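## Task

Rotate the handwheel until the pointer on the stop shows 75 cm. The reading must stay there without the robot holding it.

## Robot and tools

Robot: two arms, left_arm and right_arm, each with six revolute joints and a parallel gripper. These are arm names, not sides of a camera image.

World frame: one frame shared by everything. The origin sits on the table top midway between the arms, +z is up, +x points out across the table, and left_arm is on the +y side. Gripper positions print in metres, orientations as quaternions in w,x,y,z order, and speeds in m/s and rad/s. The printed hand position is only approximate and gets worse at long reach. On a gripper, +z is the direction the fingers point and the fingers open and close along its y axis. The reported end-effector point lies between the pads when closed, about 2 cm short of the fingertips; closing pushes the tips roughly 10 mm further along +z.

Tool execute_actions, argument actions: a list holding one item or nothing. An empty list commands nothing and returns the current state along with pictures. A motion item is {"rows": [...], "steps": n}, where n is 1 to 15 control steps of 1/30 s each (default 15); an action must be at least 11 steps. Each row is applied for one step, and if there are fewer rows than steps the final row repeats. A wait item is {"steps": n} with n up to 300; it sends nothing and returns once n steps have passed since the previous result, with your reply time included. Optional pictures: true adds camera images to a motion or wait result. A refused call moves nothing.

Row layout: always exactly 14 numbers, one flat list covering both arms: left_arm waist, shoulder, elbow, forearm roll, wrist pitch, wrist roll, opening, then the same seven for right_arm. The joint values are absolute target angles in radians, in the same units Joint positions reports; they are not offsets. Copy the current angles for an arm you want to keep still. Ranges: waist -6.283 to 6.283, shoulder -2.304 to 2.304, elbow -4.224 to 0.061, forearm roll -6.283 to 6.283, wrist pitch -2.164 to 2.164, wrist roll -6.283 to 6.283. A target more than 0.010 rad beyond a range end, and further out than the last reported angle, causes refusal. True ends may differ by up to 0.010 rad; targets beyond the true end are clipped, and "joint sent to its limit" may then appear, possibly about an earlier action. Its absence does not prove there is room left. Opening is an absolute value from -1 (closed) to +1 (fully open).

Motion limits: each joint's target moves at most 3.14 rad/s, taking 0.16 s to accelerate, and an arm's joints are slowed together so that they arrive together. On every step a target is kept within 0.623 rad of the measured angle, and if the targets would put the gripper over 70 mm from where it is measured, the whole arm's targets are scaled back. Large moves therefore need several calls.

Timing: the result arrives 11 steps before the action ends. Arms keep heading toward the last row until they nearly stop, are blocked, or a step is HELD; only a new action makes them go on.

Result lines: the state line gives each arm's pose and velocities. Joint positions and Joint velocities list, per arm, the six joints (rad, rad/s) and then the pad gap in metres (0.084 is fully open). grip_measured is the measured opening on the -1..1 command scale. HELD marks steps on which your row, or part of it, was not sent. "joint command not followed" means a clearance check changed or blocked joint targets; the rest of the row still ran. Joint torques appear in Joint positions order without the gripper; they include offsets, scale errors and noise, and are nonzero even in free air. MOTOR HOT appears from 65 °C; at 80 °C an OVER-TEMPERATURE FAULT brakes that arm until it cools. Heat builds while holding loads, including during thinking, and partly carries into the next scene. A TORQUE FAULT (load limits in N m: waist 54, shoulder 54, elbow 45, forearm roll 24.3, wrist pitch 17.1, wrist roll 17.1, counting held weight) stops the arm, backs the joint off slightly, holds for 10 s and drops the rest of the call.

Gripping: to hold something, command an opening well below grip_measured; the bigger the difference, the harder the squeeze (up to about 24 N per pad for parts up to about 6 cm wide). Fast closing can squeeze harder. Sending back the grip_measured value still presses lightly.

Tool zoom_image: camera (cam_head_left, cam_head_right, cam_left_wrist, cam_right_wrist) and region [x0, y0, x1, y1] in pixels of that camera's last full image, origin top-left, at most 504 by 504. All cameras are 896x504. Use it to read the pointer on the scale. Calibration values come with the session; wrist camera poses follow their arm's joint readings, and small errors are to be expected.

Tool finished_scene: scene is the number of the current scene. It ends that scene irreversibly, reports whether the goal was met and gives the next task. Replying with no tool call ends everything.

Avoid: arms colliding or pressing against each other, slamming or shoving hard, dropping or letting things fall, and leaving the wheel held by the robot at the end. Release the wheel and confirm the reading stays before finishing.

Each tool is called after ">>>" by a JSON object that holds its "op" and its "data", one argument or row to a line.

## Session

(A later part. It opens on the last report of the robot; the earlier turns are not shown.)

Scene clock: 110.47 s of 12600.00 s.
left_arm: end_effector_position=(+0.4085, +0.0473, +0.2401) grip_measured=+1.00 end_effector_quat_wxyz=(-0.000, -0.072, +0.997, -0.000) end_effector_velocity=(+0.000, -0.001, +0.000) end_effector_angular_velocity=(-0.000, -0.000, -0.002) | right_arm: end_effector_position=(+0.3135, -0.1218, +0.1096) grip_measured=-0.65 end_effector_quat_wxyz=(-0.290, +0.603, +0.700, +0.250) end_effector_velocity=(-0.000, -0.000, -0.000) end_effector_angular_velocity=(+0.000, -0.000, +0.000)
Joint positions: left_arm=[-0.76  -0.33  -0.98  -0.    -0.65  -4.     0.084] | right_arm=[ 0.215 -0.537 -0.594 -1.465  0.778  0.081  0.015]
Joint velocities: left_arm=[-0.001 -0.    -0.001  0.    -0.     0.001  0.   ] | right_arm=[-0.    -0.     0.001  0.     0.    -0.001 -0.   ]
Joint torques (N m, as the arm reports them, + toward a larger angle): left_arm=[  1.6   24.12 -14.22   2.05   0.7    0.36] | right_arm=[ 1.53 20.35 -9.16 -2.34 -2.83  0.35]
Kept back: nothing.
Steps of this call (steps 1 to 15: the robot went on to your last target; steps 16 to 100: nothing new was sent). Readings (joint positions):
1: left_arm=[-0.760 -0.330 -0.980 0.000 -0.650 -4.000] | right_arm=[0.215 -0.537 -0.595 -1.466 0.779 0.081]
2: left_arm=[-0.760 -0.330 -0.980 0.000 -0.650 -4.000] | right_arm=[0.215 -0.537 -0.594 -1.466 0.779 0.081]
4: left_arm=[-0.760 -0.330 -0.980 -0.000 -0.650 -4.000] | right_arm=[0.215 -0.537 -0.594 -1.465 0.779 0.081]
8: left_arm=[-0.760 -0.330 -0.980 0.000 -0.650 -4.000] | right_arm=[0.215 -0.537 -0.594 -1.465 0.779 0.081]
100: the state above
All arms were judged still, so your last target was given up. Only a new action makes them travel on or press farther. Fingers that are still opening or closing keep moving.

>>> {"op": "execute_actions", "data": {
  "actions": []
}}

Scene clock: 113.10 s of 12600.00 s.
left_arm: end_effector_position=(+0.4085, +0.0473, +0.2401) grip_measured=+1.00 end_effector_quat_wxyz=(-0.000, -0.072, +0.997, -0.000) end_effector_velocity=(+0.000, -0.000, +0.000) end_effector_angular_velocity=(-0.001, -0.001, +0.000) | right_arm: end_effector_position=(+0.3135, -0.1218, +0.1096) grip_measured=-0.65 end_effector_quat_wxyz=(-0.290, +0.603, +0.700, +0.250) end_effector_velocity=(-0.000, -0.000, -0.000) end_effector_angular_velocity=(-0.000, +0.001, -0.001)
Joint positions: left_arm=[-0.76  -0.33  -0.98   0.    -0.65  -4.     0.084] | right_arm=[ 0.215 -0.537 -0.594 -1.465  0.778  0.081  0.015]
Joint velocities: left_arm=[-0.     0.    -0.001  0.     0.    -0.001 -0.   ] | right_arm=[-0.     0.     0.001  0.     0.     0.001 -0.   ]
Joint torques (N m, as the arm reports them, + toward a larger angle): left_arm=[  1.67  24.15 -14.47   1.81   0.71   0.49] | right_arm=[ 0.82 19.94 -9.09 -2.66 -2.79  0.47]
Kept back: nothing.
Steps of this call (steps 1 to 79: nothing new was sent). Readings (joint positions):
1: left_arm=[-0.760 -0.330 -0.980 0.000 -0.650 -4.000] | right_arm=[0.215 -0.537 -0.594 -1.465 0.778 0.081]
2: left_arm=[-0.760 -0.330 -0.980 0.000 -0.650 -4.000] | right_arm=[0.215 -0.537 -0.594 -1.465 0.778 0.081]
4: left_arm=[-0.760 -0.330 -0.980 -0.000 -0.650 -4.000] | right_arm=[0.215 -0.537 -0.594 -1.465 0.778 0.081]
8: left_arm=[-0.760 -0.330 -0.980 -0.000 -0.650 -4.000] | right_arm=[0.215 -0.537 -0.594 -1.465 0.778 0.081]
79: the state above
camera_calibration (this result's frames):
cam_left_wrist: T_world_to_cam=[[-0.13439, 0.990929, -0.000231387, 0.0368145], [0.990911, 0.134389, 0.00595208, -0.351065], [0.00592918, 0.000570613, -0.999982, 0.369043], [0, 0, 0, 1]] pos_world=[0.350634, 0.0104881, 0.371135]
cam_right_wrist: T_world_to_cam=[[0.986549, 0.163433, 0.0031953, -0.25431], [0.115044, -0.680301, -0.723848, 0.0312768], [-0.116127, 0.714479, -0.689952, 0.327647], [0, 0, 0, 1]] pos_world=[0.285339, -0.171257, 0.249513]

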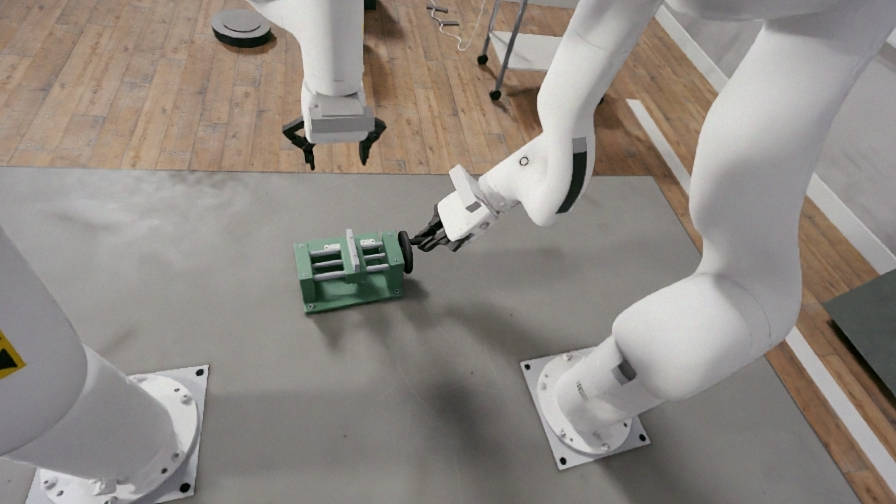

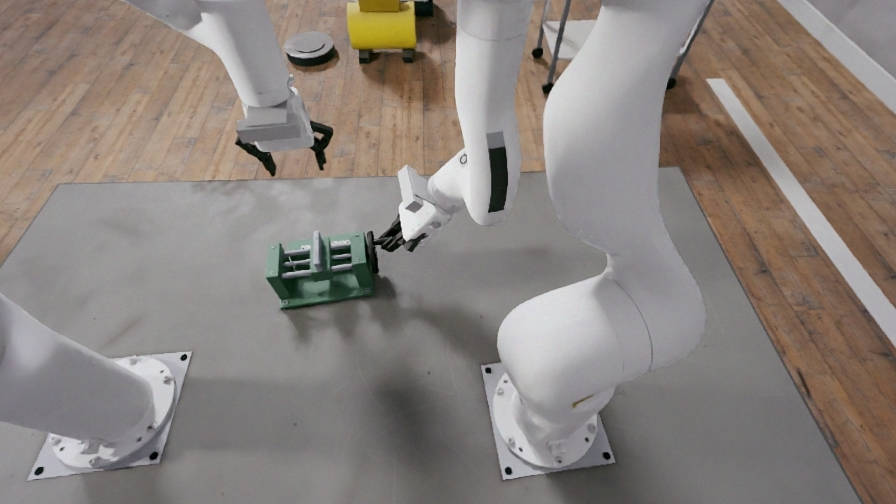

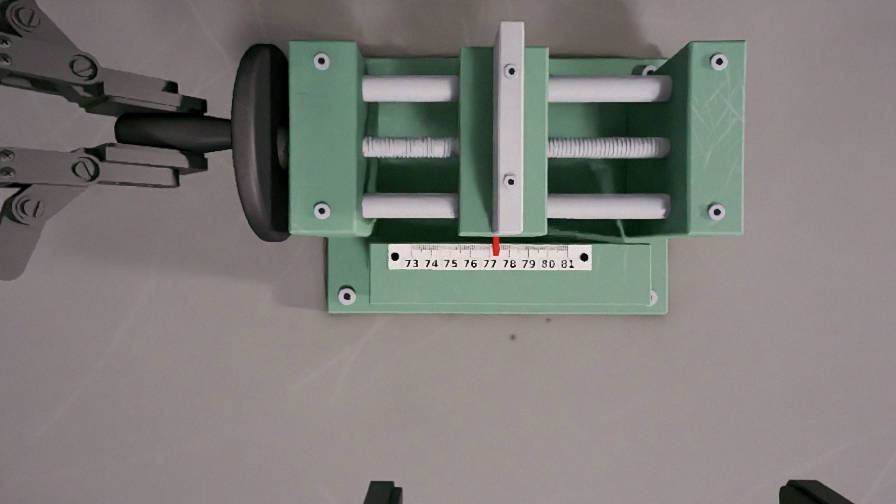

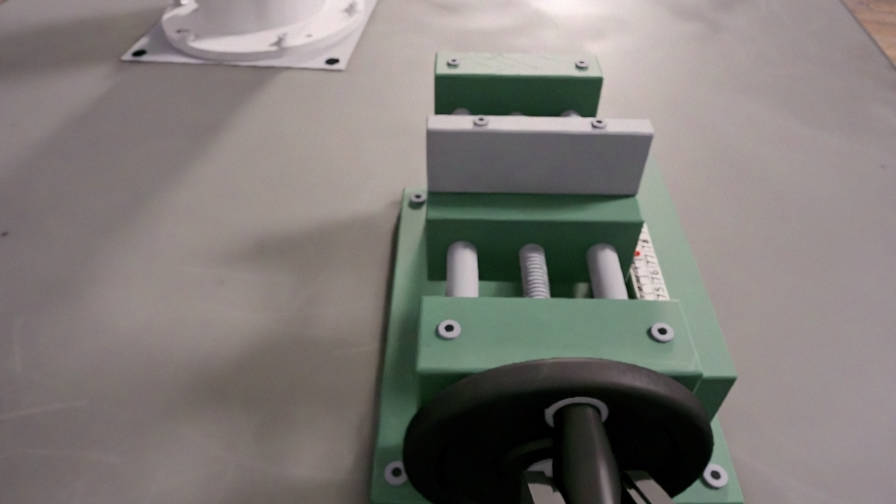

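>>> {"op": "zoom_image", "data": {
  "camera": "cam_left_wrist",
  "region": [440, 225, 540, 275]
}}

Region (440, 225, 540, 275) of cam_left_wrist's 896x504 image, scaled by 5.040, with more detail than that image has.

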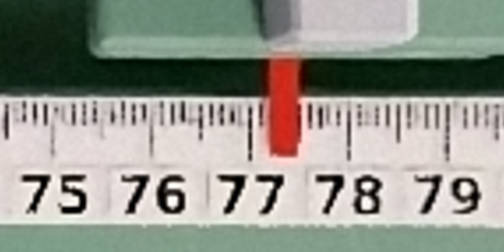

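>>> {"op": "execute_actions", "data": {
  "actions": [
    {"rows": [[-0.76,-0.33,-0.98,0,-0.65,-4,1,0.21527,-0.53454,-0.59374,-1.46611,0.7773,0.08325,-0.9]], "steps": 12}
  ]
}}

>>> {"op": "execute_actions", "data": {
  "actions": [
    {"steps": 60}
  ]
}}

Scene clock: 115.47 s of 12600.00 s.
left_arm: end_effector_position=(+0.4085, +0.0473, +0.2401) grip_measured=+1.00 end_effector_quat_wxyz=(-0.000, -0.072, +0.997, -0.000) end_effector_velocity=(-0.000, -0.000, -0.000) end_effector_angular_velocity=(+0.000, +0.000, -0.001) | right_arm: end_effector_position=(+0.3135, -0.1218, +0.1096) grip_measured=-0.65 end_effector_quat_wxyz=(-0.290, +0.603, +0.700, +0.250) end_effector_velocity=(-0.000, -0.000, +0.000) end_effector_angular_velocity=(-0.001, +0.002, -0.002)
Joint positions: left_arm=[-0.76  -0.33  -0.98  -0.    -0.65  -4.     0.084] | right_arm=[ 0.215 -0.537 -0.594 -1.465  0.778  0.081  0.015]
Joint velocities: left_arm=[-0.001  0.     0.001  0.     0.     0.    -0.   ] | right_arm=[ 0.     0.002  0.001 -0.001 -0.001  0.004  0.   ]
Joint torques (N m, as the arm reports them, + toward a larger angle): left_arm=[  1.37  25.31 -14.58   1.86   0.52   0.64] | right_arm=[ 1.48 21.   -9.4  -2.56 -2.87  0.4 ]
Steps of this call (steps 1 to 70: nothing new was sent; step 71: the first step of this action). Readings (joint positions):
71: the state above

Scene clock: 117.47 s of 12600.00 s.
left_arm: end_effector_position=(+0.4085, +0.0473, +0.2401) grip_measured=+1.00 end_effector_quat_wxyz=(-0.000, -0.072, +0.997, -0.000) end_effector_velocity=(-0.000, +0.000, -0.000) end_effector_angular_velocity=(+0.000, +0.001, -0.002) | right_arm: end_effector_position=(+0.3133, -0.1216, +0.1103) grip_measured=-0.65 end_effector_quat_wxyz=(-0.290, +0.603, +0.700, +0.250) end_effector_velocity=(-0.000, +0.000, +0.000) end_effector_angular_velocity=(+0.000, +0.000, +0.000)
Joint positions: left_arm=[-0.76  -0.33  -0.98  -0.    -0.65  -4.     0.084] | right_arm=[ 0.215 -0.535 -0.594 -1.466  0.777  0.083  0.015]
Joint velocities: left_arm=[-0.    -0.     0.001 -0.     0.     0.002 -0.   ] | right_arm=[ 0.     0.001  0.    -0.     0.     0.001 -0.   ]
Joint torques (N m, as the arm reports them, + toward a larger angle): left_arm=[  1.77  24.49 -14.14   1.58   0.69   0.37] | right_arm=[ -0.67  30.21 -11.8   -2.58  -0.05   0.33]
Kept back: nothing.
Steps of this call (steps 1 to 11: the last 11 steps of your previous action; steps 12 to 15: the robot went on to your last target; steps 16 to 60: nothing new was sent). Readings (joint positions):
1: left_arm=[-0.760 -0.330 -0.980 0.000 -0.650 -4.000] | right_arm=[0.215 -0.536 -0.594 -1.465 0.777 0.081]
2: left_arm=[-0.760 -0.330 -0.980 0.000 -0.650 -4.000] | right_arm=[0.215 -0.536 -0.594 -1.466 0.777 0.082]
4: left_arm=[-0.760 -0.330 -0.980 0.000 -0.650 -4.000] | right_arm=[0.215 -0.535 -0.594 -1.466 0.776 0.083]
8: left_arm=[-0.760 -0.330 -0.980 0.000 -0.650 -4.000] | right_arm=[0.215 -0.535 -0.594 -1.466 0.776 0.083]
60: the state above
All arms were judged still, so your last target was given up. Only a new action makes them travel on or press farther. Fingers that are still opening or closing keep moving.

>>> {"op": "execute_actions", "data": {
  "actions": [
    {"rows": [[-0.76,-0.33,-0.98,0,-0.65,-4,1,0.21653,-0.53305,-0.59005,-1.46266,0.77756,0.08017,-0.9],[-0.76,-0.33,-0.98,0,-0.65,-4,1,0.2176,-0.53077,-0.58422,-1.45799,0.77791,0.07512,-0.9],[-0.76,-0.33,-0.98,0,-0.65,-4,1,0.21921,-0.52831,-0.57574,-1.45032,0.77854,0.0666,-0.9],[-0.76,-0.33,-0.98,0,-0.65,-4,1,0.22108,-0.52696,-0.56641,-1.44042,0.77949,0.05531,-0.9],[-0.76,-0.33,-0.98,0,-0.65,-4,1,0.22316,-0.5275,-0.55666,-1.42804,0.78084,0.04081,-0.9],[-0.76,-0.33,-0.98,0,-0.65,-4,1,0.22513,-0.53029,-0.54809,-1.41475,0.7825,0.02486,-0.9],[-0.76,-0.33,-0.98,0,-0.65,-4,1,0.22696,-0.53532,-0.5409,-1.40083,0.78448,0.00779,-0.9],[-0.76,-0.33,-0.98,0,-0.65,-4,1,0.22859,-0.5425,-0.53525,-1.3866,0.78674,-0.01005,-0.9],[-0.76,-0.33,-0.98,0,-0.65,-4,1,0.22999,-0.55166,-0.53126,-1.37238,0.78925,-0.02824,-0.9],[-0.76,-0.33,-0.98,0,-0.65,-4,1,0.2311,-0.56259,-0.52905,-1.35853,0.79195,-0.04635,-0.9],[-0.76,-0.33,-0.98,0,-0.65,-4,1,0.23183,-0.57342,-0.52859,-1.34697,0.7944,-0.0618,-0.9],[-0.76,-0.33,-0.98,0,-0.65,-4,1,0.23225,-0.58347,-0.52932,-1.33765,0.79651,-0.07451,-0.9],[-0.76,-0.33,-0.98,0,-0.65,-4,1,0.23245,-0.59227,-0.5307,-1.3304,0.79825,-0.0846,-0.9],[-0.76,-0.33,-0.98,0,-0.65,-4,1,0.23251,-0.59771,-0.53186,-1.32629,0.79927,-0.09039,-0.9],[-0.76,-0.33,-0.98,0,-0.65,-4,1,0.23252,-0.60139,-0.53278,-1.32367,0.79994,-0.09414,-0.9]], "steps": 15}
  ]
}}

>>> {"op": "execute_actions", "data": {
  "actions": [
    {"steps": 75}
  ],
  "pictures": true
}}

Scene clock: 124.03 s of 12600.00 s.
left_arm: end_effector_position=(+0.4085, +0.0473, +0.2401) grip_measured=+1.00 end_effector_quat_wxyz=(-0.000, -0.072, +0.997, -0.000) end_effector_velocity=(+0.000, -0.000, +0.000) end_effector_angular_velocity=(-0.000, -0.000, -0.000) | right_arm: end_effector_position=(+0.3114, -0.1218, +0.1102) grip_measured=-0.65 end_effector_quat_wxyz=(-0.289, +0.603, +0.700, +0.250) end_effector_velocity=(-0.048, -0.006, -0.004) end_effector_angular_velocity=(+0.004, -0.010, -0.003)
Joint positions: left_arm=[-0.76  -0.33  -0.98   0.    -0.65  -4.     0.084] | right_arm=[ 0.217 -0.532 -0.588 -1.461  0.777  0.078  0.015]
Joint velocities: left_arm=[-0. -0. -0. -0. -0. -0. -0.] | right_arm=[ 0.025  0.049  0.129  0.119  0.009 -0.128  0.   ]
Joint torques (N m, as the arm reports them, + toward a larger angle): left_arm=[  3.34  25.17 -14.24   1.97   0.59   0.57] | right_arm=[  2.9   29.24 -10.39  -2.36   0.58   0.07]
Steps of this call (steps 1 to 193: nothing new was sent; steps 194 to 197: the first 4 steps of this action). Readings (joint positions):
194: left_arm=[-0.760 -0.330 -0.980 0.000 -0.650 -4.000] | right_arm=[0.215 -0.535 -0.594 -1.466 0.777 0.083]
195: left_arm=[-0.760 -0.330 -0.980 0.000 -0.650 -4.000] | right_arm=[0.215 -0.534 -0.593 -1.465 0.777 0.083]
197: the state above

Scene clock: 126.53 s of 12600.00 s.
left_arm: end_effector_position=(+0.4085, +0.0473, +0.2401) grip_measured=+1.00 end_effector_quat_wxyz=(-0.000, -0.072, +0.997, -0.000) end_effector_velocity=(-0.000, -0.000, -0.000) end_effector_angular_velocity=(+0.000, +0.000, -0.002) | right_arm: end_effector_position=(+0.2805, -0.1259, +0.0774) grip_measured=-0.65 end_effector_quat_wxyz=(-0.290, +0.603, +0.700, +0.250) end_effector_velocity=(+0.000, -0.000, -0.000) end_effector_angular_velocity=(-0.000, -0.001, -0.000)
Joint positions: left_arm=[-0.76  -0.33  -0.98  -0.    -0.65  -4.     0.084] | right_arm=[ 0.233 -0.601 -0.533 -1.324  0.8   -0.094  0.015]
Joint velocities: left_arm=[-0.     0.     0.    -0.    -0.     0.001  0.   ] | right_arm=[-0.    -0.    -0.001  0.001 -0.    -0.001 -0.   ]
Joint torques (N m, as the arm reports them, + toward a larger angle): left_arm=[  0.92  25.38 -14.87   1.99   0.76   0.39] | right_arm=[  1.15  28.87 -13.46  -1.06   0.14   0.43]
Kept back: nothing.
Steps of this call (steps 1 to 11: the last 11 steps of your previous action; steps 12 to 30: the robot went on to your last target; steps 31 to 75: nothing new was sent). Readings (joint positions):
1: left_arm=[-0.760 -0.330 -0.980 -0.000 -0.650 -4.000] | right_arm=[0.217 -0.530 -0.583 -1.456 0.778 0.072]
2: left_arm=[-0.760 -0.330 -0.980 0.000 -0.650 -4.000] | right_arm=[0.219 -0.529 -0.576 -1.449 0.779 0.065]
4: left_arm=[-0.760 -0.330 -0.980 -0.000 -0.650 -4.000] | right_arm=[0.222 -0.528 -0.561 -1.430 0.782 0.043]
8: left_arm=[-0.760 -0.330 -0.980 -0.000 -0.650 -4.000] | right_arm=[0.229 -0.550 -0.535 -1.381 0.789 -0.019]
75: the state above
All arms were judged still, so your last target was given up. Only a new action makes them travel on or press farther. Fingers that are still opening or closing keep moving.
camera_calibration (this result's frames):
cam_left_wrist: T_world_to_cam=[[-0.134389, 0.990929, -0.000231538, 0.0368143], [0.990911, 0.134388, 0.00595216, -0.351065], [0.00592929, 0.000570473, -0.999982, 0.369043], [0, 0, 0, 1]] pos_world=[0.350634, 0.0104881, 0.371135]
cam_right_wrist: T_world_to_cam=[[0.98653, 0.163548, 0.00315065, -0.221003], [0.115088, -0.680271, -0.723869, 0.00892588], [-0.116244, 0.714481, -0.689931, 0.304562], [0, 0, 0, 1]] pos_world=[0.252402, -0.175387, 0.217284]

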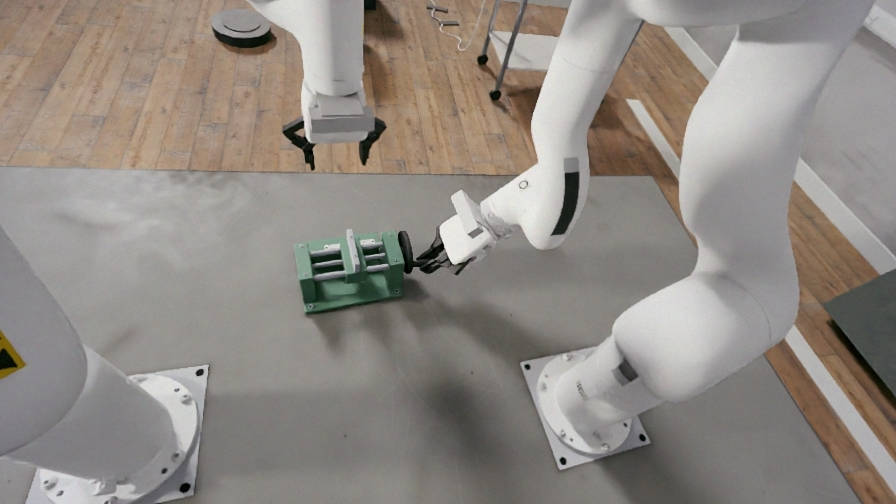

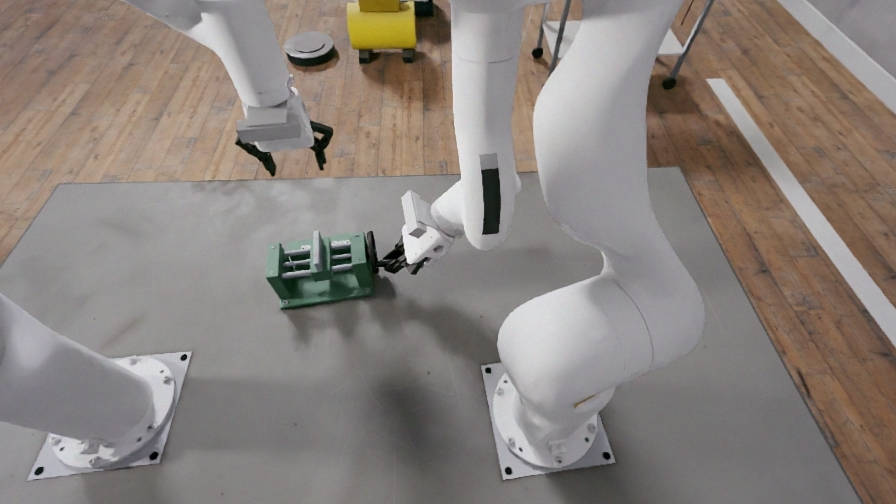

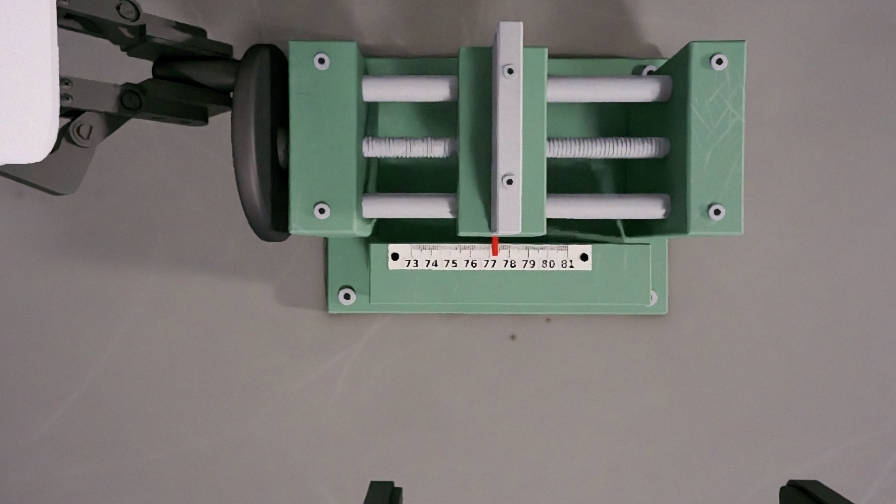

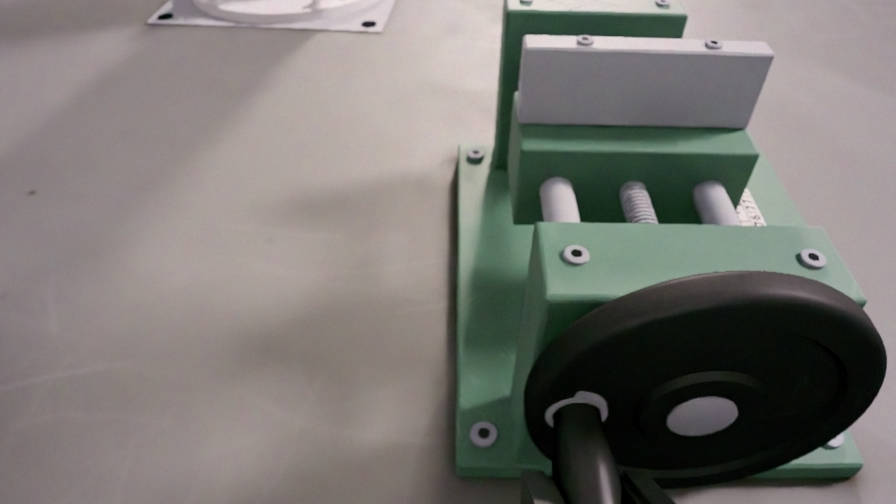

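>>> {"op": "zoom_image", "data": {
  "camera": "cam_left_wrist",
  "region": [440, 225, 540, 275]
}}

Region (440, 225, 540, 275) of cam_left_wrist's 896x504 image, scaled by 5.040, with more detail than that image has.

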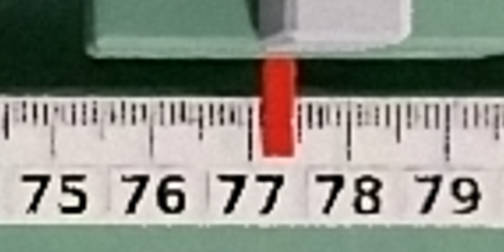

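>>> {"op": "execute_actions", "data": {
  "actions": [
    {"rows": [[-0.76,-0.33,-0.98,0,-0.65,-4,1,0.23282,-0.60471,-0.53269,-1.32014,0.80072,-0.09876,-0.9],[-0.76,-0.33,-0.98,0,-0.65,-4,1,0.23282,-0.61215,-0.53463,-1.31496,0.80207,-0.1062,-0.9],[-0.76,-0.33,-0.98,0,-0.65,-4,1,0.23264,-0.62362,-0.53842,-1.30794,0.80398,-0.11654,-0.9],[-0.76,-0.33,-0.98,0,-0.65,-4,1,0.23211,-0.63923,-0.54494,-1.3,0.80633,-0.12876,-0.9],[-0.76,-0.33,-0.98,0,-0.65,-4,1,0.23094,-0.65867,-0.55529,-1.29277,0.80869,-0.1409,-0.9],[-0.76,-0.33,-0.98,0,-0.65,-4,1,0.22885,-0.68094,-0.5706,-1.28842,0.81043,-0.15023,-0.9],[-0.76,-0.33,-0.98,0,-0.65,-4,1,0.22601,-0.69993,-0.58873,-1.29042,0.8104,-0.15145,-0.9],[-0.76,-0.33,-0.98,0,-0.65,-4,1,0.22281,-0.71546,-0.60792,-1.29687,0.80906,-0.14672,-0.9],[-0.76,-0.33,-0.98,0,-0.65,-4,1,0.21942,-0.72708,-0.62731,-1.3073,0.8066,-0.1365,-0.9],[-0.76,-0.33,-0.98,0,-0.65,-4,1,0.21601,-0.73451,-0.64607,-1.3211,0.80333,-0.12147,-0.9],[-0.76,-0.33,-0.98,0,-0.65,-4,1,0.21272,-0.73769,-0.66342,-1.33757,0.7996,-0.10245,-0.9],[-0.76,-0.33,-0.98,0,-0.65,-4,1,0.2097,-0.73665,-0.67869,-1.35601,0.79572,-0.08034,-0.9],[-0.76,-0.33,-0.98,0,-0.65,-4,1,0.20703,-0.73155,-0.69128,-1.37565,0.79197,-0.0561,-0.9]], "steps": 13}
  ]
}}

>>> {"op": "execute_actions", "data": {
  "actions": [
    {"rows": [[-0.76,-0.33,-0.98,0,-0.65,-4,1,0.20481,-0.72264,-0.70071,-1.39571,0.78853,-0.03074,-0.9],[-0.76,-0.33,-0.98,0,-0.65,-4,1,0.20309,-0.71026,-0.70663,-1.41542,0.78553,-0.00525,-0.9],[-0.76,-0.33,-0.98,0,-0.65,-4,1,0.20192,-0.69486,-0.70882,-1.43406,0.78301,0.01942,-0.9],[-0.76,-0.33,-0.98,0,-0.65,-4,1,0.20133,-0.67694,-0.70718,-1.45093,0.78098,0.04236,-0.9],[-0.76,-0.33,-0.98,0,-0.65,-4,1,0.20133,-0.65712,-0.7018,-1.46544,0.7794,0.06276,-0.9],[-0.76,-0.33,-0.98,0,-0.65,-4,1,0.20192,-0.63607,-0.69285,-1.47706,0.77822,0.07991,-0.9],[-0.76,-0.33,-0.98,0,-0.65,-4,1,0.20309,-0.61454,-0.68069,-1.48537,0.77736,0.0932,-0.9],[-0.76,-0.33,-0.98,0,-0.65,-4,1,0.20481,-0.59334,-0.66577,-1.49003,0.77676,0.10214,-0.9],[-0.76,-0.33,-0.98,0,-0.65,-4,1,0.20703,-0.57331,-0.64867,-1.49079,0.77639,0.10631,-0.9],[-0.76,-0.33,-0.98,0,-0.65,-4,1,0.2097,-0.55533,-0.63006,-1.48748,0.77624,0.1054,-0.9],[-0.76,-0.33,-0.98,0,-0.65,-4,1,0.21272,-0.5403,-0.61071,-1.48004,0.77636,0.09922,-0.9],[-0.76,-0.33,-0.98,0,-0.65,-4,1,0.21601,-0.52907,-0.59144,-1.46857,0.77686,0.08773,-0.9],[-0.76,-0.33,-0.98,0,-0.65,-4,1,0.21942,-0.52237,-0.57309,-1.45333,0.77787,0.07116,-0.9]], "steps": 13}
  ]
}}

>>> {"op": "execute_actions", "data": {
  "actions": [
    {"rows": [[-0.76,-0.33,-0.98,0,-0.65,-4,1,0.22281,-0.52078,-0.55655,-1.43485,0.77954,0.04997,-0.9],[-0.76,-0.33,-0.98,0,-0.65,-4,1,0.22601,-0.52458,-0.5426,-1.41389,0.78198,0.02497,-0.9],[-0.76,-0.33,-0.98,0,-0.65,-4,1,0.22885,-0.53375,-0.53198,-1.39146,0.78524,-0.0027,-0.9],[-0.76,-0.33,-0.98,0,-0.65,-4,1,0.23116,-0.5479,-0.52523,-1.36872,0.78921,-0.03166,-0.9],[-0.76,-0.33,-0.98,0,-0.65,-4,1,0.23279,-0.5663,-0.52272,-1.34694,0.79369,-0.06034,-0.9],[-0.76,-0.33,-0.98,0,-0.65,-4,1,0.23363,-0.5879,-0.5246,-1.32735,0.79833,-0.08715,-0.9],[-0.76,-0.33,-0.98,0,-0.65,-4,1,0.23363,-0.61146,-0.53076,-1.31103,0.80271,-0.11061,-0.9],[-0.76,-0.33,-0.98,0,-0.65,-4,1,0.23279,-0.63566,-0.54086,-1.29879,0.80642,-0.12948,-0.9],[-0.76,-0.33,-0.98,0,-0.65,-4,1,0.23116,-0.6592,-0.55437,-1.29119,0.80908,-0.14286,-0.9],[-0.76,-0.33,-0.98,0,-0.65,-4,1,0.22885,-0.68094,-0.5706,-1.28842,0.81043,-0.15023,-0.9],[-0.76,-0.33,-0.98,0,-0.65,-4,1,0.22601,-0.69993,-0.58873,-1.29042,0.8104,-0.15145,-0.9],[-0.76,-0.33,-0.98,0,-0.65,-4,1,0.22281,-0.71546,-0.60792,-1.29687,0.80906,-0.14672,-0.9],[-0.76,-0.33,-0.98,0,-0.65,-4,1,0.21942,-0.72708,-0.62731,-1.3073,0.8066,-0.1365,-0.9]], "steps": 13}
  ]
}}

>>> {"op": "execute_actions", "data": {
  "actions": [
    {"rows": [[-0.76,-0.33,-0.98,0,-0.65,-4,1,0.21601,-0.73451,-0.64607,-1.3211,0.80333,-0.12147,-0.9],[-0.76,-0.33,-0.98,0,-0.65,-4,1,0.21272,-0.73769,-0.66342,-1.33757,0.7996,-0.10245,-0.9],[-0.76,-0.33,-0.98,0,-0.65,-4,1,0.2097,-0.73665,-0.67869,-1.35601,0.79572,-0.08034,-0.9],[-0.76,-0.33,-0.98,0,-0.65,-4,1,0.20703,-0.73155,-0.69128,-1.37565,0.79197,-0.0561,-0.9],[-0.76,-0.33,-0.98,0,-0.65,-4,1,0.20481,-0.72264,-0.70071,-1.39571,0.78853,-0.03074,-0.9],[-0.76,-0.33,-0.98,0,-0.65,-4,1,0.20309,-0.71026,-0.70663,-1.41542,0.78553,-0.00525,-0.9],[-0.76,-0.33,-0.98,0,-0.65,-4,1,0.20192,-0.69486,-0.70882,-1.43406,0.78301,0.01942,-0.9],[-0.76,-0.33,-0.98,0,-0.65,-4,1,0.20133,-0.67694,-0.70718,-1.45093,0.78098,0.04236,-0.9],[-0.76,-0.33,-0.98,0,-0.65,-4,1,0.20133,-0.65712,-0.7018,-1.46544,0.7794,0.06276,-0.9],[-0.76,-0.33,-0.98,0,-0.65,-4,1,0.20192,-0.63607,-0.69285,-1.47706,0.77822,0.07991,-0.9],[-0.76,-0.33,-0.98,0,-0.65,-4,1,0.20309,-0.61454,-0.68069,-1.48537,0.77736,0.0932,-0.9],[-0.76,-0.33,-0.98,0,-0.65,-4,1,0.20481,-0.59334,-0.66577,-1.49003,0.77676,0.10214,-0.9],[-0.76,-0.33,-0.98,0,-0.65,-4,1,0.20703,-0.57331,-0.64867,-1.49079,0.77639,0.10631,-0.9]], "steps": 13}
  ]
}}

>>> {"op": "execute_actions", "data": {
  "actions": [
    {"rows": [[-0.76,-0.33,-0.98,0,-0.65,-4,1,0.2097,-0.55533,-0.63006,-1.48748,0.77624,0.1054,-0.9],[-0.76,-0.33,-0.98,0,-0.65,-4,1,0.21272,-0.5403,-0.61071,-1.48004,0.77636,0.09922,-0.9],[-0.76,-0.33,-0.98,0,-0.65,-4,1,0.21601,-0.52907,-0.59144,-1.46857,0.77686,0.08773,-0.9],[-0.76,-0.33,-0.98,0,-0.65,-4,1,0.21942,-0.52237,-0.57309,-1.45333,0.77787,0.07116,-0.9],[-0.76,-0.33,-0.98,0,-0.65,-4,1,0.22281,-0.52078,-0.55655,-1.43485,0.77954,0.04997,-0.9],[-0.76,-0.33,-0.98,0,-0.65,-4,1,0.22601,-0.52458,-0.5426,-1.41389,0.78198,0.02497,-0.9],[-0.76,-0.33,-0.98,0,-0.65,-4,1,0.22885,-0.53375,-0.53198,-1.39146,0.78524,-0.0027,-0.9],[-0.76,-0.33,-0.98,0,-0.65,-4,1,0.23116,-0.5479,-0.52523,-1.36872,0.78921,-0.03166,-0.9],[-0.76,-0.33,-0.98,0,-0.65,-4,1,0.23232,-0.56409,-0.52428,-1.3511,0.79296,-0.05511,-0.9],[-0.76,-0.33,-0.98,0,-0.65,-4,1,0.23282,-0.57836,-0.52578,-1.33844,0.79595,-0.0725,-0.9],[-0.76,-0.33,-0.98,0,-0.65,-4,1,0.23295,-0.58954,-0.52815,-1.33001,0.7981,-0.08441,-0.9],[-0.76,-0.33,-0.98,0,-0.65,-4,1,0.23288,-0.59716,-0.53041,-1.32504,0.79943,-0.09164,-0.9],[-0.76,-0.33,-0.98,0,-0.65,-4,1,0.23282,-0.60102,-0.53175,-1.32274,0.80006,-0.09505,-0.9]], "steps": 13}
  ]
}}

>>> {"op": "execute_actions", "data": {
  "actions": [
    {"steps": 60}
  ],
  "pictures": true
}}

Scene clock: 143.83 s of 12600.00 s.
left_arm: end_effector_position=(+0.4085, +0.0473, +0.2401) grip_measured=+1.00 end_effector_quat_wxyz=(-0.000, -0.072, +0.997, -0.000) end_effector_velocity=(-0.000, +0.000, -0.000) end_effector_angular_velocity=(+0.000, +0.000, +0.001) | right_arm: end_effector_position=(+0.2805, -0.1259, +0.0772) grip_measured=-0.65 end_effector_quat_wxyz=(-0.290, +0.603, +0.700, +0.250) end_effector_velocity=(-0.002, -0.000, -0.010) end_effector_angular_velocity=(-0.000, -0.004, -0.002)
Joint positions: left_arm=[-0.76  -0.33  -0.98  -0.    -0.65  -4.     0.084] | right_arm=[ 0.233 -0.602 -0.533 -1.323  0.8   -0.095  0.015]
Joint velocities: left_arm=[ 0.  0.  0. -0. -0. -0.  0.] | right_arm=[ 0.002 -0.03  -0.001  0.034  0.006 -0.044  0.   ]
Joint torques (N m, as the arm reports them, + toward a larger angle): left_arm=[  2.2   24.8  -13.3    2.88   0.61   0.41] | right_arm=[  2.12  21.55 -13.     0.28   0.14   0.39]
Steps of this call (steps 1 to 517: nothing new was sent; steps 518 to 519: the first 2 steps of this action). Readings (joint positions):
518: left_arm=[-0.760 -0.330 -0.980 0.000 -0.650 -4.000] | right_arm=[0.233 -0.601 -0.533 -1.324 0.800 -0.094]
519: the state above

Scene clock: 144.27 s of 12600.00 s.
left_arm: end_effector_position=(+0.4085, +0.0473, +0.2401) grip_measured=+1.00 end_effector_quat_wxyz=(-0.000, -0.072, +0.997, -0.000) end_effector_velocity=(-0.000, -0.000, -0.000) end_effector_angular_velocity=(+0.000, +0.000, -0.001) | right_arm: end_effector_position=(+0.3220, -0.1204, +0.0465) grip_measured=-0.65 end_effector_quat_wxyz=(-0.289, +0.604, +0.700, +0.249) end_effector_velocity=(+0.200, +0.027, +0.063) end_effector_angular_velocity=(+0.007, -0.036, -0.013)
Joint positions: left_arm=[-0.76  -0.33  -0.98  -0.    -0.65  -4.     0.084] | right_arm=[ 0.212 -0.73  -0.666 -1.349  0.795 -0.087  0.015]
Joint velocities: left_arm=[-0.001  0.     0.     0.     0.     0.     0.   ] | right_arm=[-0.089  0.026 -0.43  -0.474 -0.101  0.569  0.   ]
Joint torques (N m, as the arm reports them, + toward a larger angle): left_arm=[  3.1   25.14 -15.71   1.78   0.48   0.4 ] | right_arm=[ 1.53 56.85 -9.4  -3.94  2.38  0.47]
Steps of this call (steps 1 to 11: the last 11 steps of your previous action; steps 12 to 13: the first 2 steps of this action). Readings (joint positions):
12: left_arm=[-0.760 -0.330 -0.980 0.000 -0.650 -4.000] | right_arm=[0.215 -0.729 -0.651 -1.333 0.799 -0.105]
13: the state above

Scene clock: 144.70 s of 12600.00 s.
left_arm: end_effector_position=(+0.4085, +0.0473, +0.2401) grip_measured=+1.00 end_effector_quat_wxyz=(-0.000, -0.072, +0.997, -0.000) end_effector_velocity=(+0.000, -0.000, +0.000) end_effector_angular_velocity=(-0.000, -0.001, +0.000) | right_arm: end_effector_position=(+0.3176, -0.1207, +0.1096) grip_measured=-0.65 end_effector_quat_wxyz=(-0.289, +0.603, +0.700, +0.251) end_effector_velocity=(-0.195, -0.024, +0.025) end_effector_angular_velocity=(+0.018, +0.007, -0.004)
Joint positions: left_arm=[-0.76  -0.33  -0.98  -0.    -0.65  -4.     0.084] | right_arm=[ 0.214 -0.542 -0.604 -1.466  0.778  0.082  0.016]
Joint velocities: left_arm=[ 0.     0.    -0.001  0.    -0.    -0.     0.   ] | right_arm=[ 0.089  0.303  0.526  0.317  0.037 -0.313 -0.   ]
Joint torques (N m, as the arm reports them, + toward a larger angle): left_arm=[  2.88  25.92 -14.49   2.26   0.69   0.55] | right_arm=[18.61  5.46 -6.88 -1.67  1.06  0.21]
Steps of this call (steps 1 to 11: the last 11 steps of your previous action; steps 12 to 13: the first 2 steps of this action). Readings (joint positions):
12: left_arm=[-0.760 -0.330 -0.980 -0.000 -0.650 -4.000] | right_arm=[0.211 -0.554 -0.621 -1.475 0.777 0.091]
13: the state above

Scene clock: 145.13 s of 12600.00 s.
left_arm: end_effector_position=(+0.4085, +0.0473, +0.2401) grip_measured=+1.00 end_effector_quat_wxyz=(-0.000, -0.072, +0.997, -0.000) end_effector_velocity=(+0.000, -0.000, -0.000) end_effector_angular_velocity=(+0.000, +0.000, -0.001) | right_arm: end_effector_position=(+0.2955, -0.1236, +0.0498) grip_measured=-0.65 end_effector_quat_wxyz=(-0.291, +0.603, +0.700, +0.248) end_effector_velocity=(+0.167, +0.022, -0.104) end_effector_angular_velocity=(-0.012, -0.002, +0.010)
Joint positions: left_arm=[-0.76  -0.33  -0.98   0.    -0.65  -4.     0.084] | right_arm=[ 0.225 -0.701 -0.598 -1.304  0.807 -0.135  0.015]
Joint velocities: left_arm=[-0.    -0.    -0.     0.     0.     0.001  0.   ] | right_arm=[-0.083 -0.44  -0.523 -0.165 -0.043  0.106 -0.   ]
Joint torques (N m, as the arm reports them, + toward a larger angle): left_arm=[  2.46  23.96 -14.26   2.4    0.55   0.44] | right_arm=[  2.45  49.65 -15.7   -3.11   0.56   0.45]
Steps of this call (steps 1 to 11: the last 11 steps of your previous action; steps 12 to 13: the first 2 steps of this action). Readings (joint positions):
12: left_arm=[-0.760 -0.330 -0.980 -0.000 -0.650 -4.000] | right_arm=[0.227 -0.685 -0.581 -1.300 0.808 -0.136]
13: the state above

Scene clock: 145.57 s of 12600.00 s.
left_arm: end_effector_position=(+0.4085, +0.0473, +0.2401) grip_measured=+1.00 end_effector_quat_wxyz=(-0.000, -0.072, +0.997, -0.000) end_effector_velocity=(-0.000, +0.000, -0.000) end_effector_angular_velocity=(+0.000, +0.000, -0.000) | right_arm: end_effector_position=(+0.3395, -0.1178, +0.0964) grip_measured=-0.65 end_effector_quat_wxyz=(-0.289, +0.603, +0.700, +0.251) end_effector_velocity=(-0.113, -0.015, +0.164) end_effector_angular_velocity=(-0.000, -0.004, -0.003)
Joint positions: left_arm=[-0.76  -0.33  -0.98   0.    -0.65  -4.     0.084] | right_arm=[ 0.204 -0.605 -0.67  -1.479  0.778  0.086  0.016]
Joint velocities: left_arm=[-0. -0.  0. -0.  0.  0. -0.] | right_arm=[ 0.049  0.592  0.408 -0.13  -0.021  0.255  0.   ]
Joint torques (N m, as the arm reports them, + toward a larger angle): left_arm=[  2.77  25.02 -14.26   2.76   0.6    0.49] | right_arm=[ 8.89 28.94 -6.86 -1.34  1.93  0.  ]
Steps of this call (steps 1 to 11: the last 11 steps of your previous action; steps 12 to 13: the first 2 steps of this action). Readings (joint positions):
12: left_arm=[-0.760 -0.330 -0.980 0.000 -0.650 -4.000] | right_arm=[0.203 -0.625 -0.682 -1.473 0.778 0.076]
13: the state above

Scene clock: 147.57 s of 12600.00 s.
left_arm: end_effector_position=(+0.4085, +0.0473, +0.2401) grip_measured=+1.00 end_effector_quat_wxyz=(-0.000, -0.072, +0.997, -0.000) end_effector_velocity=(-0.000, -0.000, -0.000) end_effector_angular_velocity=(+0.000, +0.000, -0.001) | right_arm: end_effector_position=(+0.2802, -0.1259, +0.0774) grip_measured=-0.65 end_effector_quat_wxyz=(-0.290, +0.603, +0.700, +0.250) end_effector_velocity=(-0.000, -0.000, -0.000) end_effector_angular_velocity=(-0.001, +0.001, +0.000)
Joint positions: left_arm=[-0.76  -0.33  -0.98  -0.    -0.65  -4.     0.084] | right_arm=[ 0.233 -0.601 -0.532 -1.323  0.8   -0.095  0.015]
Joint velocities: left_arm=[-0.     0.     0.     0.     0.     0.001 -0.   ] | right_arm=[ 0. -0.  0. -0. -0. -0.  0.]
Joint torques (N m, as the arm reports them, + toward a larger angle): left_arm=[  2.    24.61 -15.3    1.98   0.51   0.53] | right_arm=[-0.9  25.17 -8.31 -2.57 -1.61  0.42]
Kept back: nothing.
Steps of this call (steps 1 to 11: the last 11 steps of your previous action; steps 12 to 30: the robot went on to your last target; steps 31 to 60: nothing new was sent). Readings (joint positions):
1: left_arm=[-0.760 -0.330 -0.980 -0.000 -0.650 -4.000] | right_arm=[0.206 -0.586 -0.655 -1.481 0.777 0.092]
2: left_arm=[-0.760 -0.330 -0.980 0.000 -0.650 -4.000] | right_arm=[0.208 -0.569 -0.639 -1.480 0.777 0.094]
4: left_arm=[-0.760 -0.330 -0.980 -0.000 -0.650 -4.000] | right_arm=[0.214 -0.541 -0.604 -1.466 0.778 0.082]
8: left_arm=[-0.760 -0.330 -0.980 -0.000 -0.650 -4.000] | right_arm=[0.226 -0.537 -0.544 -1.404 0.787 0.010]
60: the state above
All arms were judged still, so your last target was given up. Only a new action makes them travel on or press farther. Fingers that are still opening or closing keep moving.
camera_calibration (this result's frames):
cam_left_wrist: T_world_to_cam=[[-0.13439, 0.990929, -0.000231582, 0.0368146], [0.990911, 0.134389, 0.00595219, -0.351066], [0.00592932, 0.000570436, -0.999982, 0.369043], [0, 0, 0, 1]] pos_world=[0.350634, 0.0104881, 0.371135]
cam_right_wrist: T_world_to_cam=[[0.986527, 0.163567, 0.00325007, -0.220628], [0.115154, -0.680148, -0.723974, 0.00901404], [-0.116208, 0.714594, -0.68982, 0.304531], [0, 0, 0, 1]] pos_world=[0.252006, -0.175397, 0.217314]

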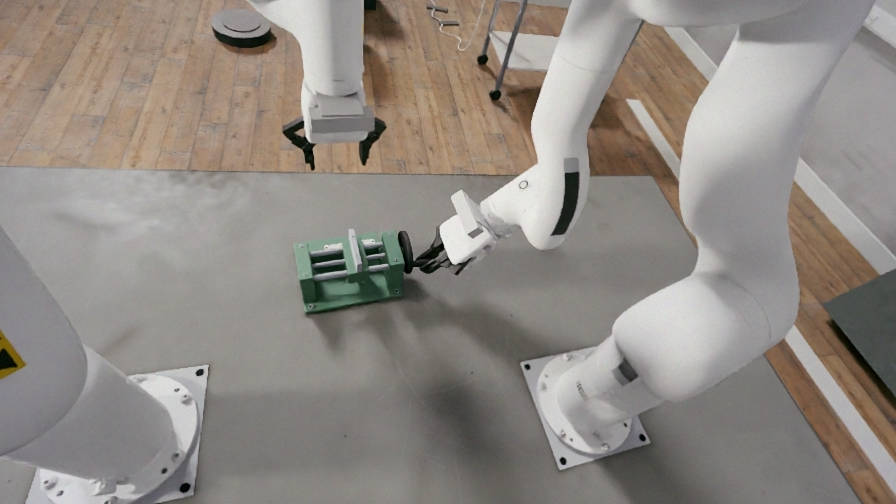

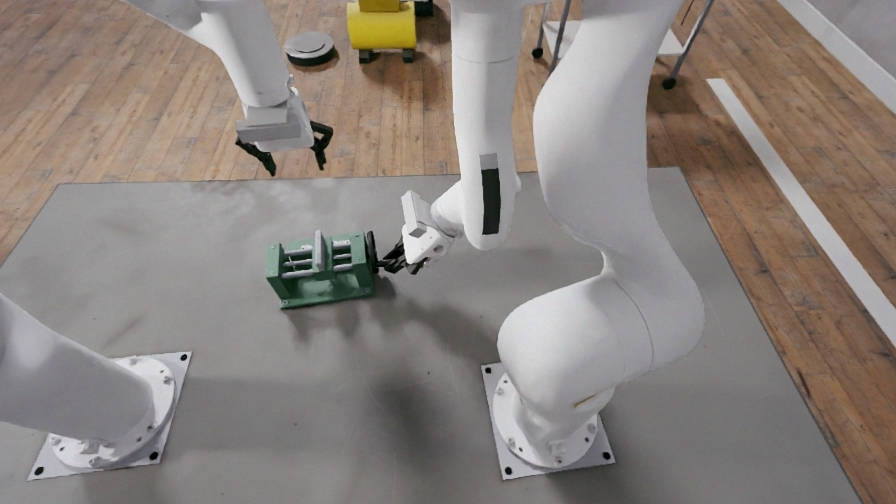

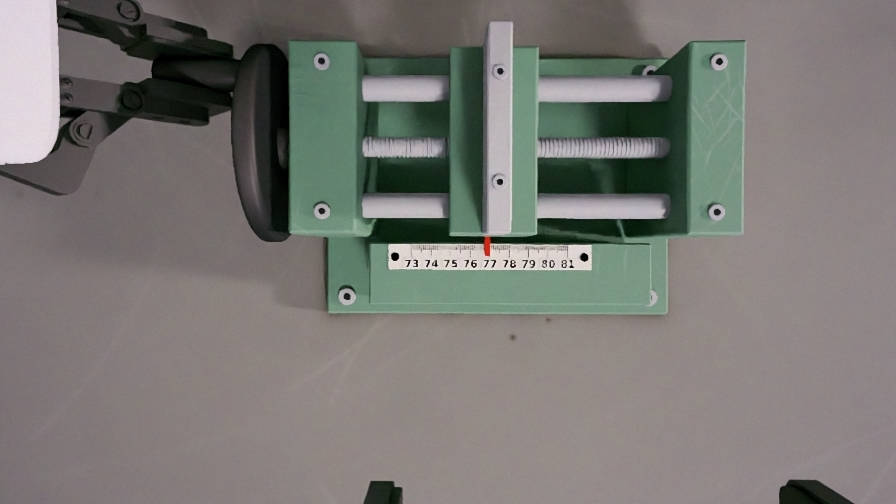

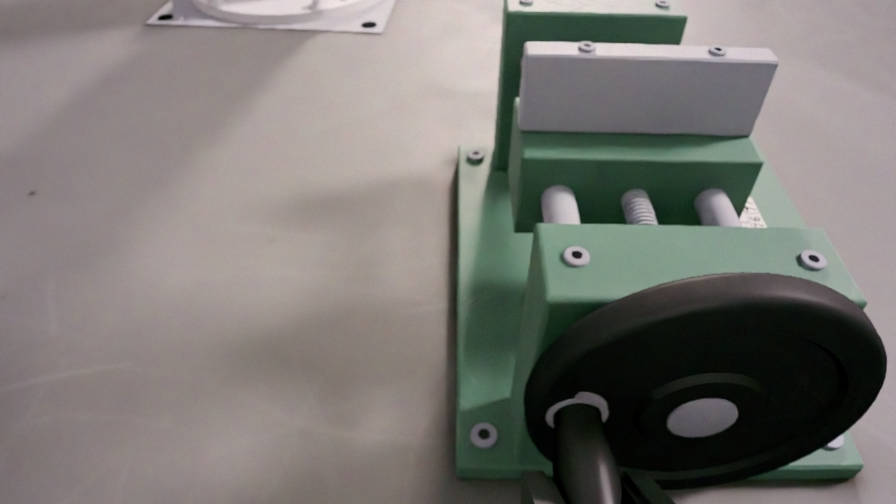

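>>> {"op": "zoom_image", "data": {
  "camera": "cam_left_wrist",
  "region": [440, 225, 540, 275]
}}

Region (440, 225, 540, 275) of cam_left_wrist's 896x504 image, scaled by 5.040, with more detail than that image has.

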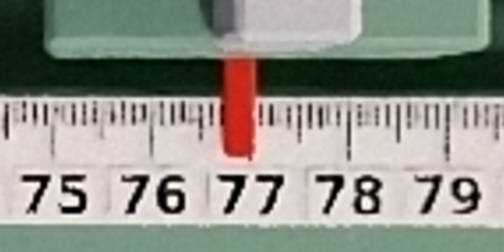

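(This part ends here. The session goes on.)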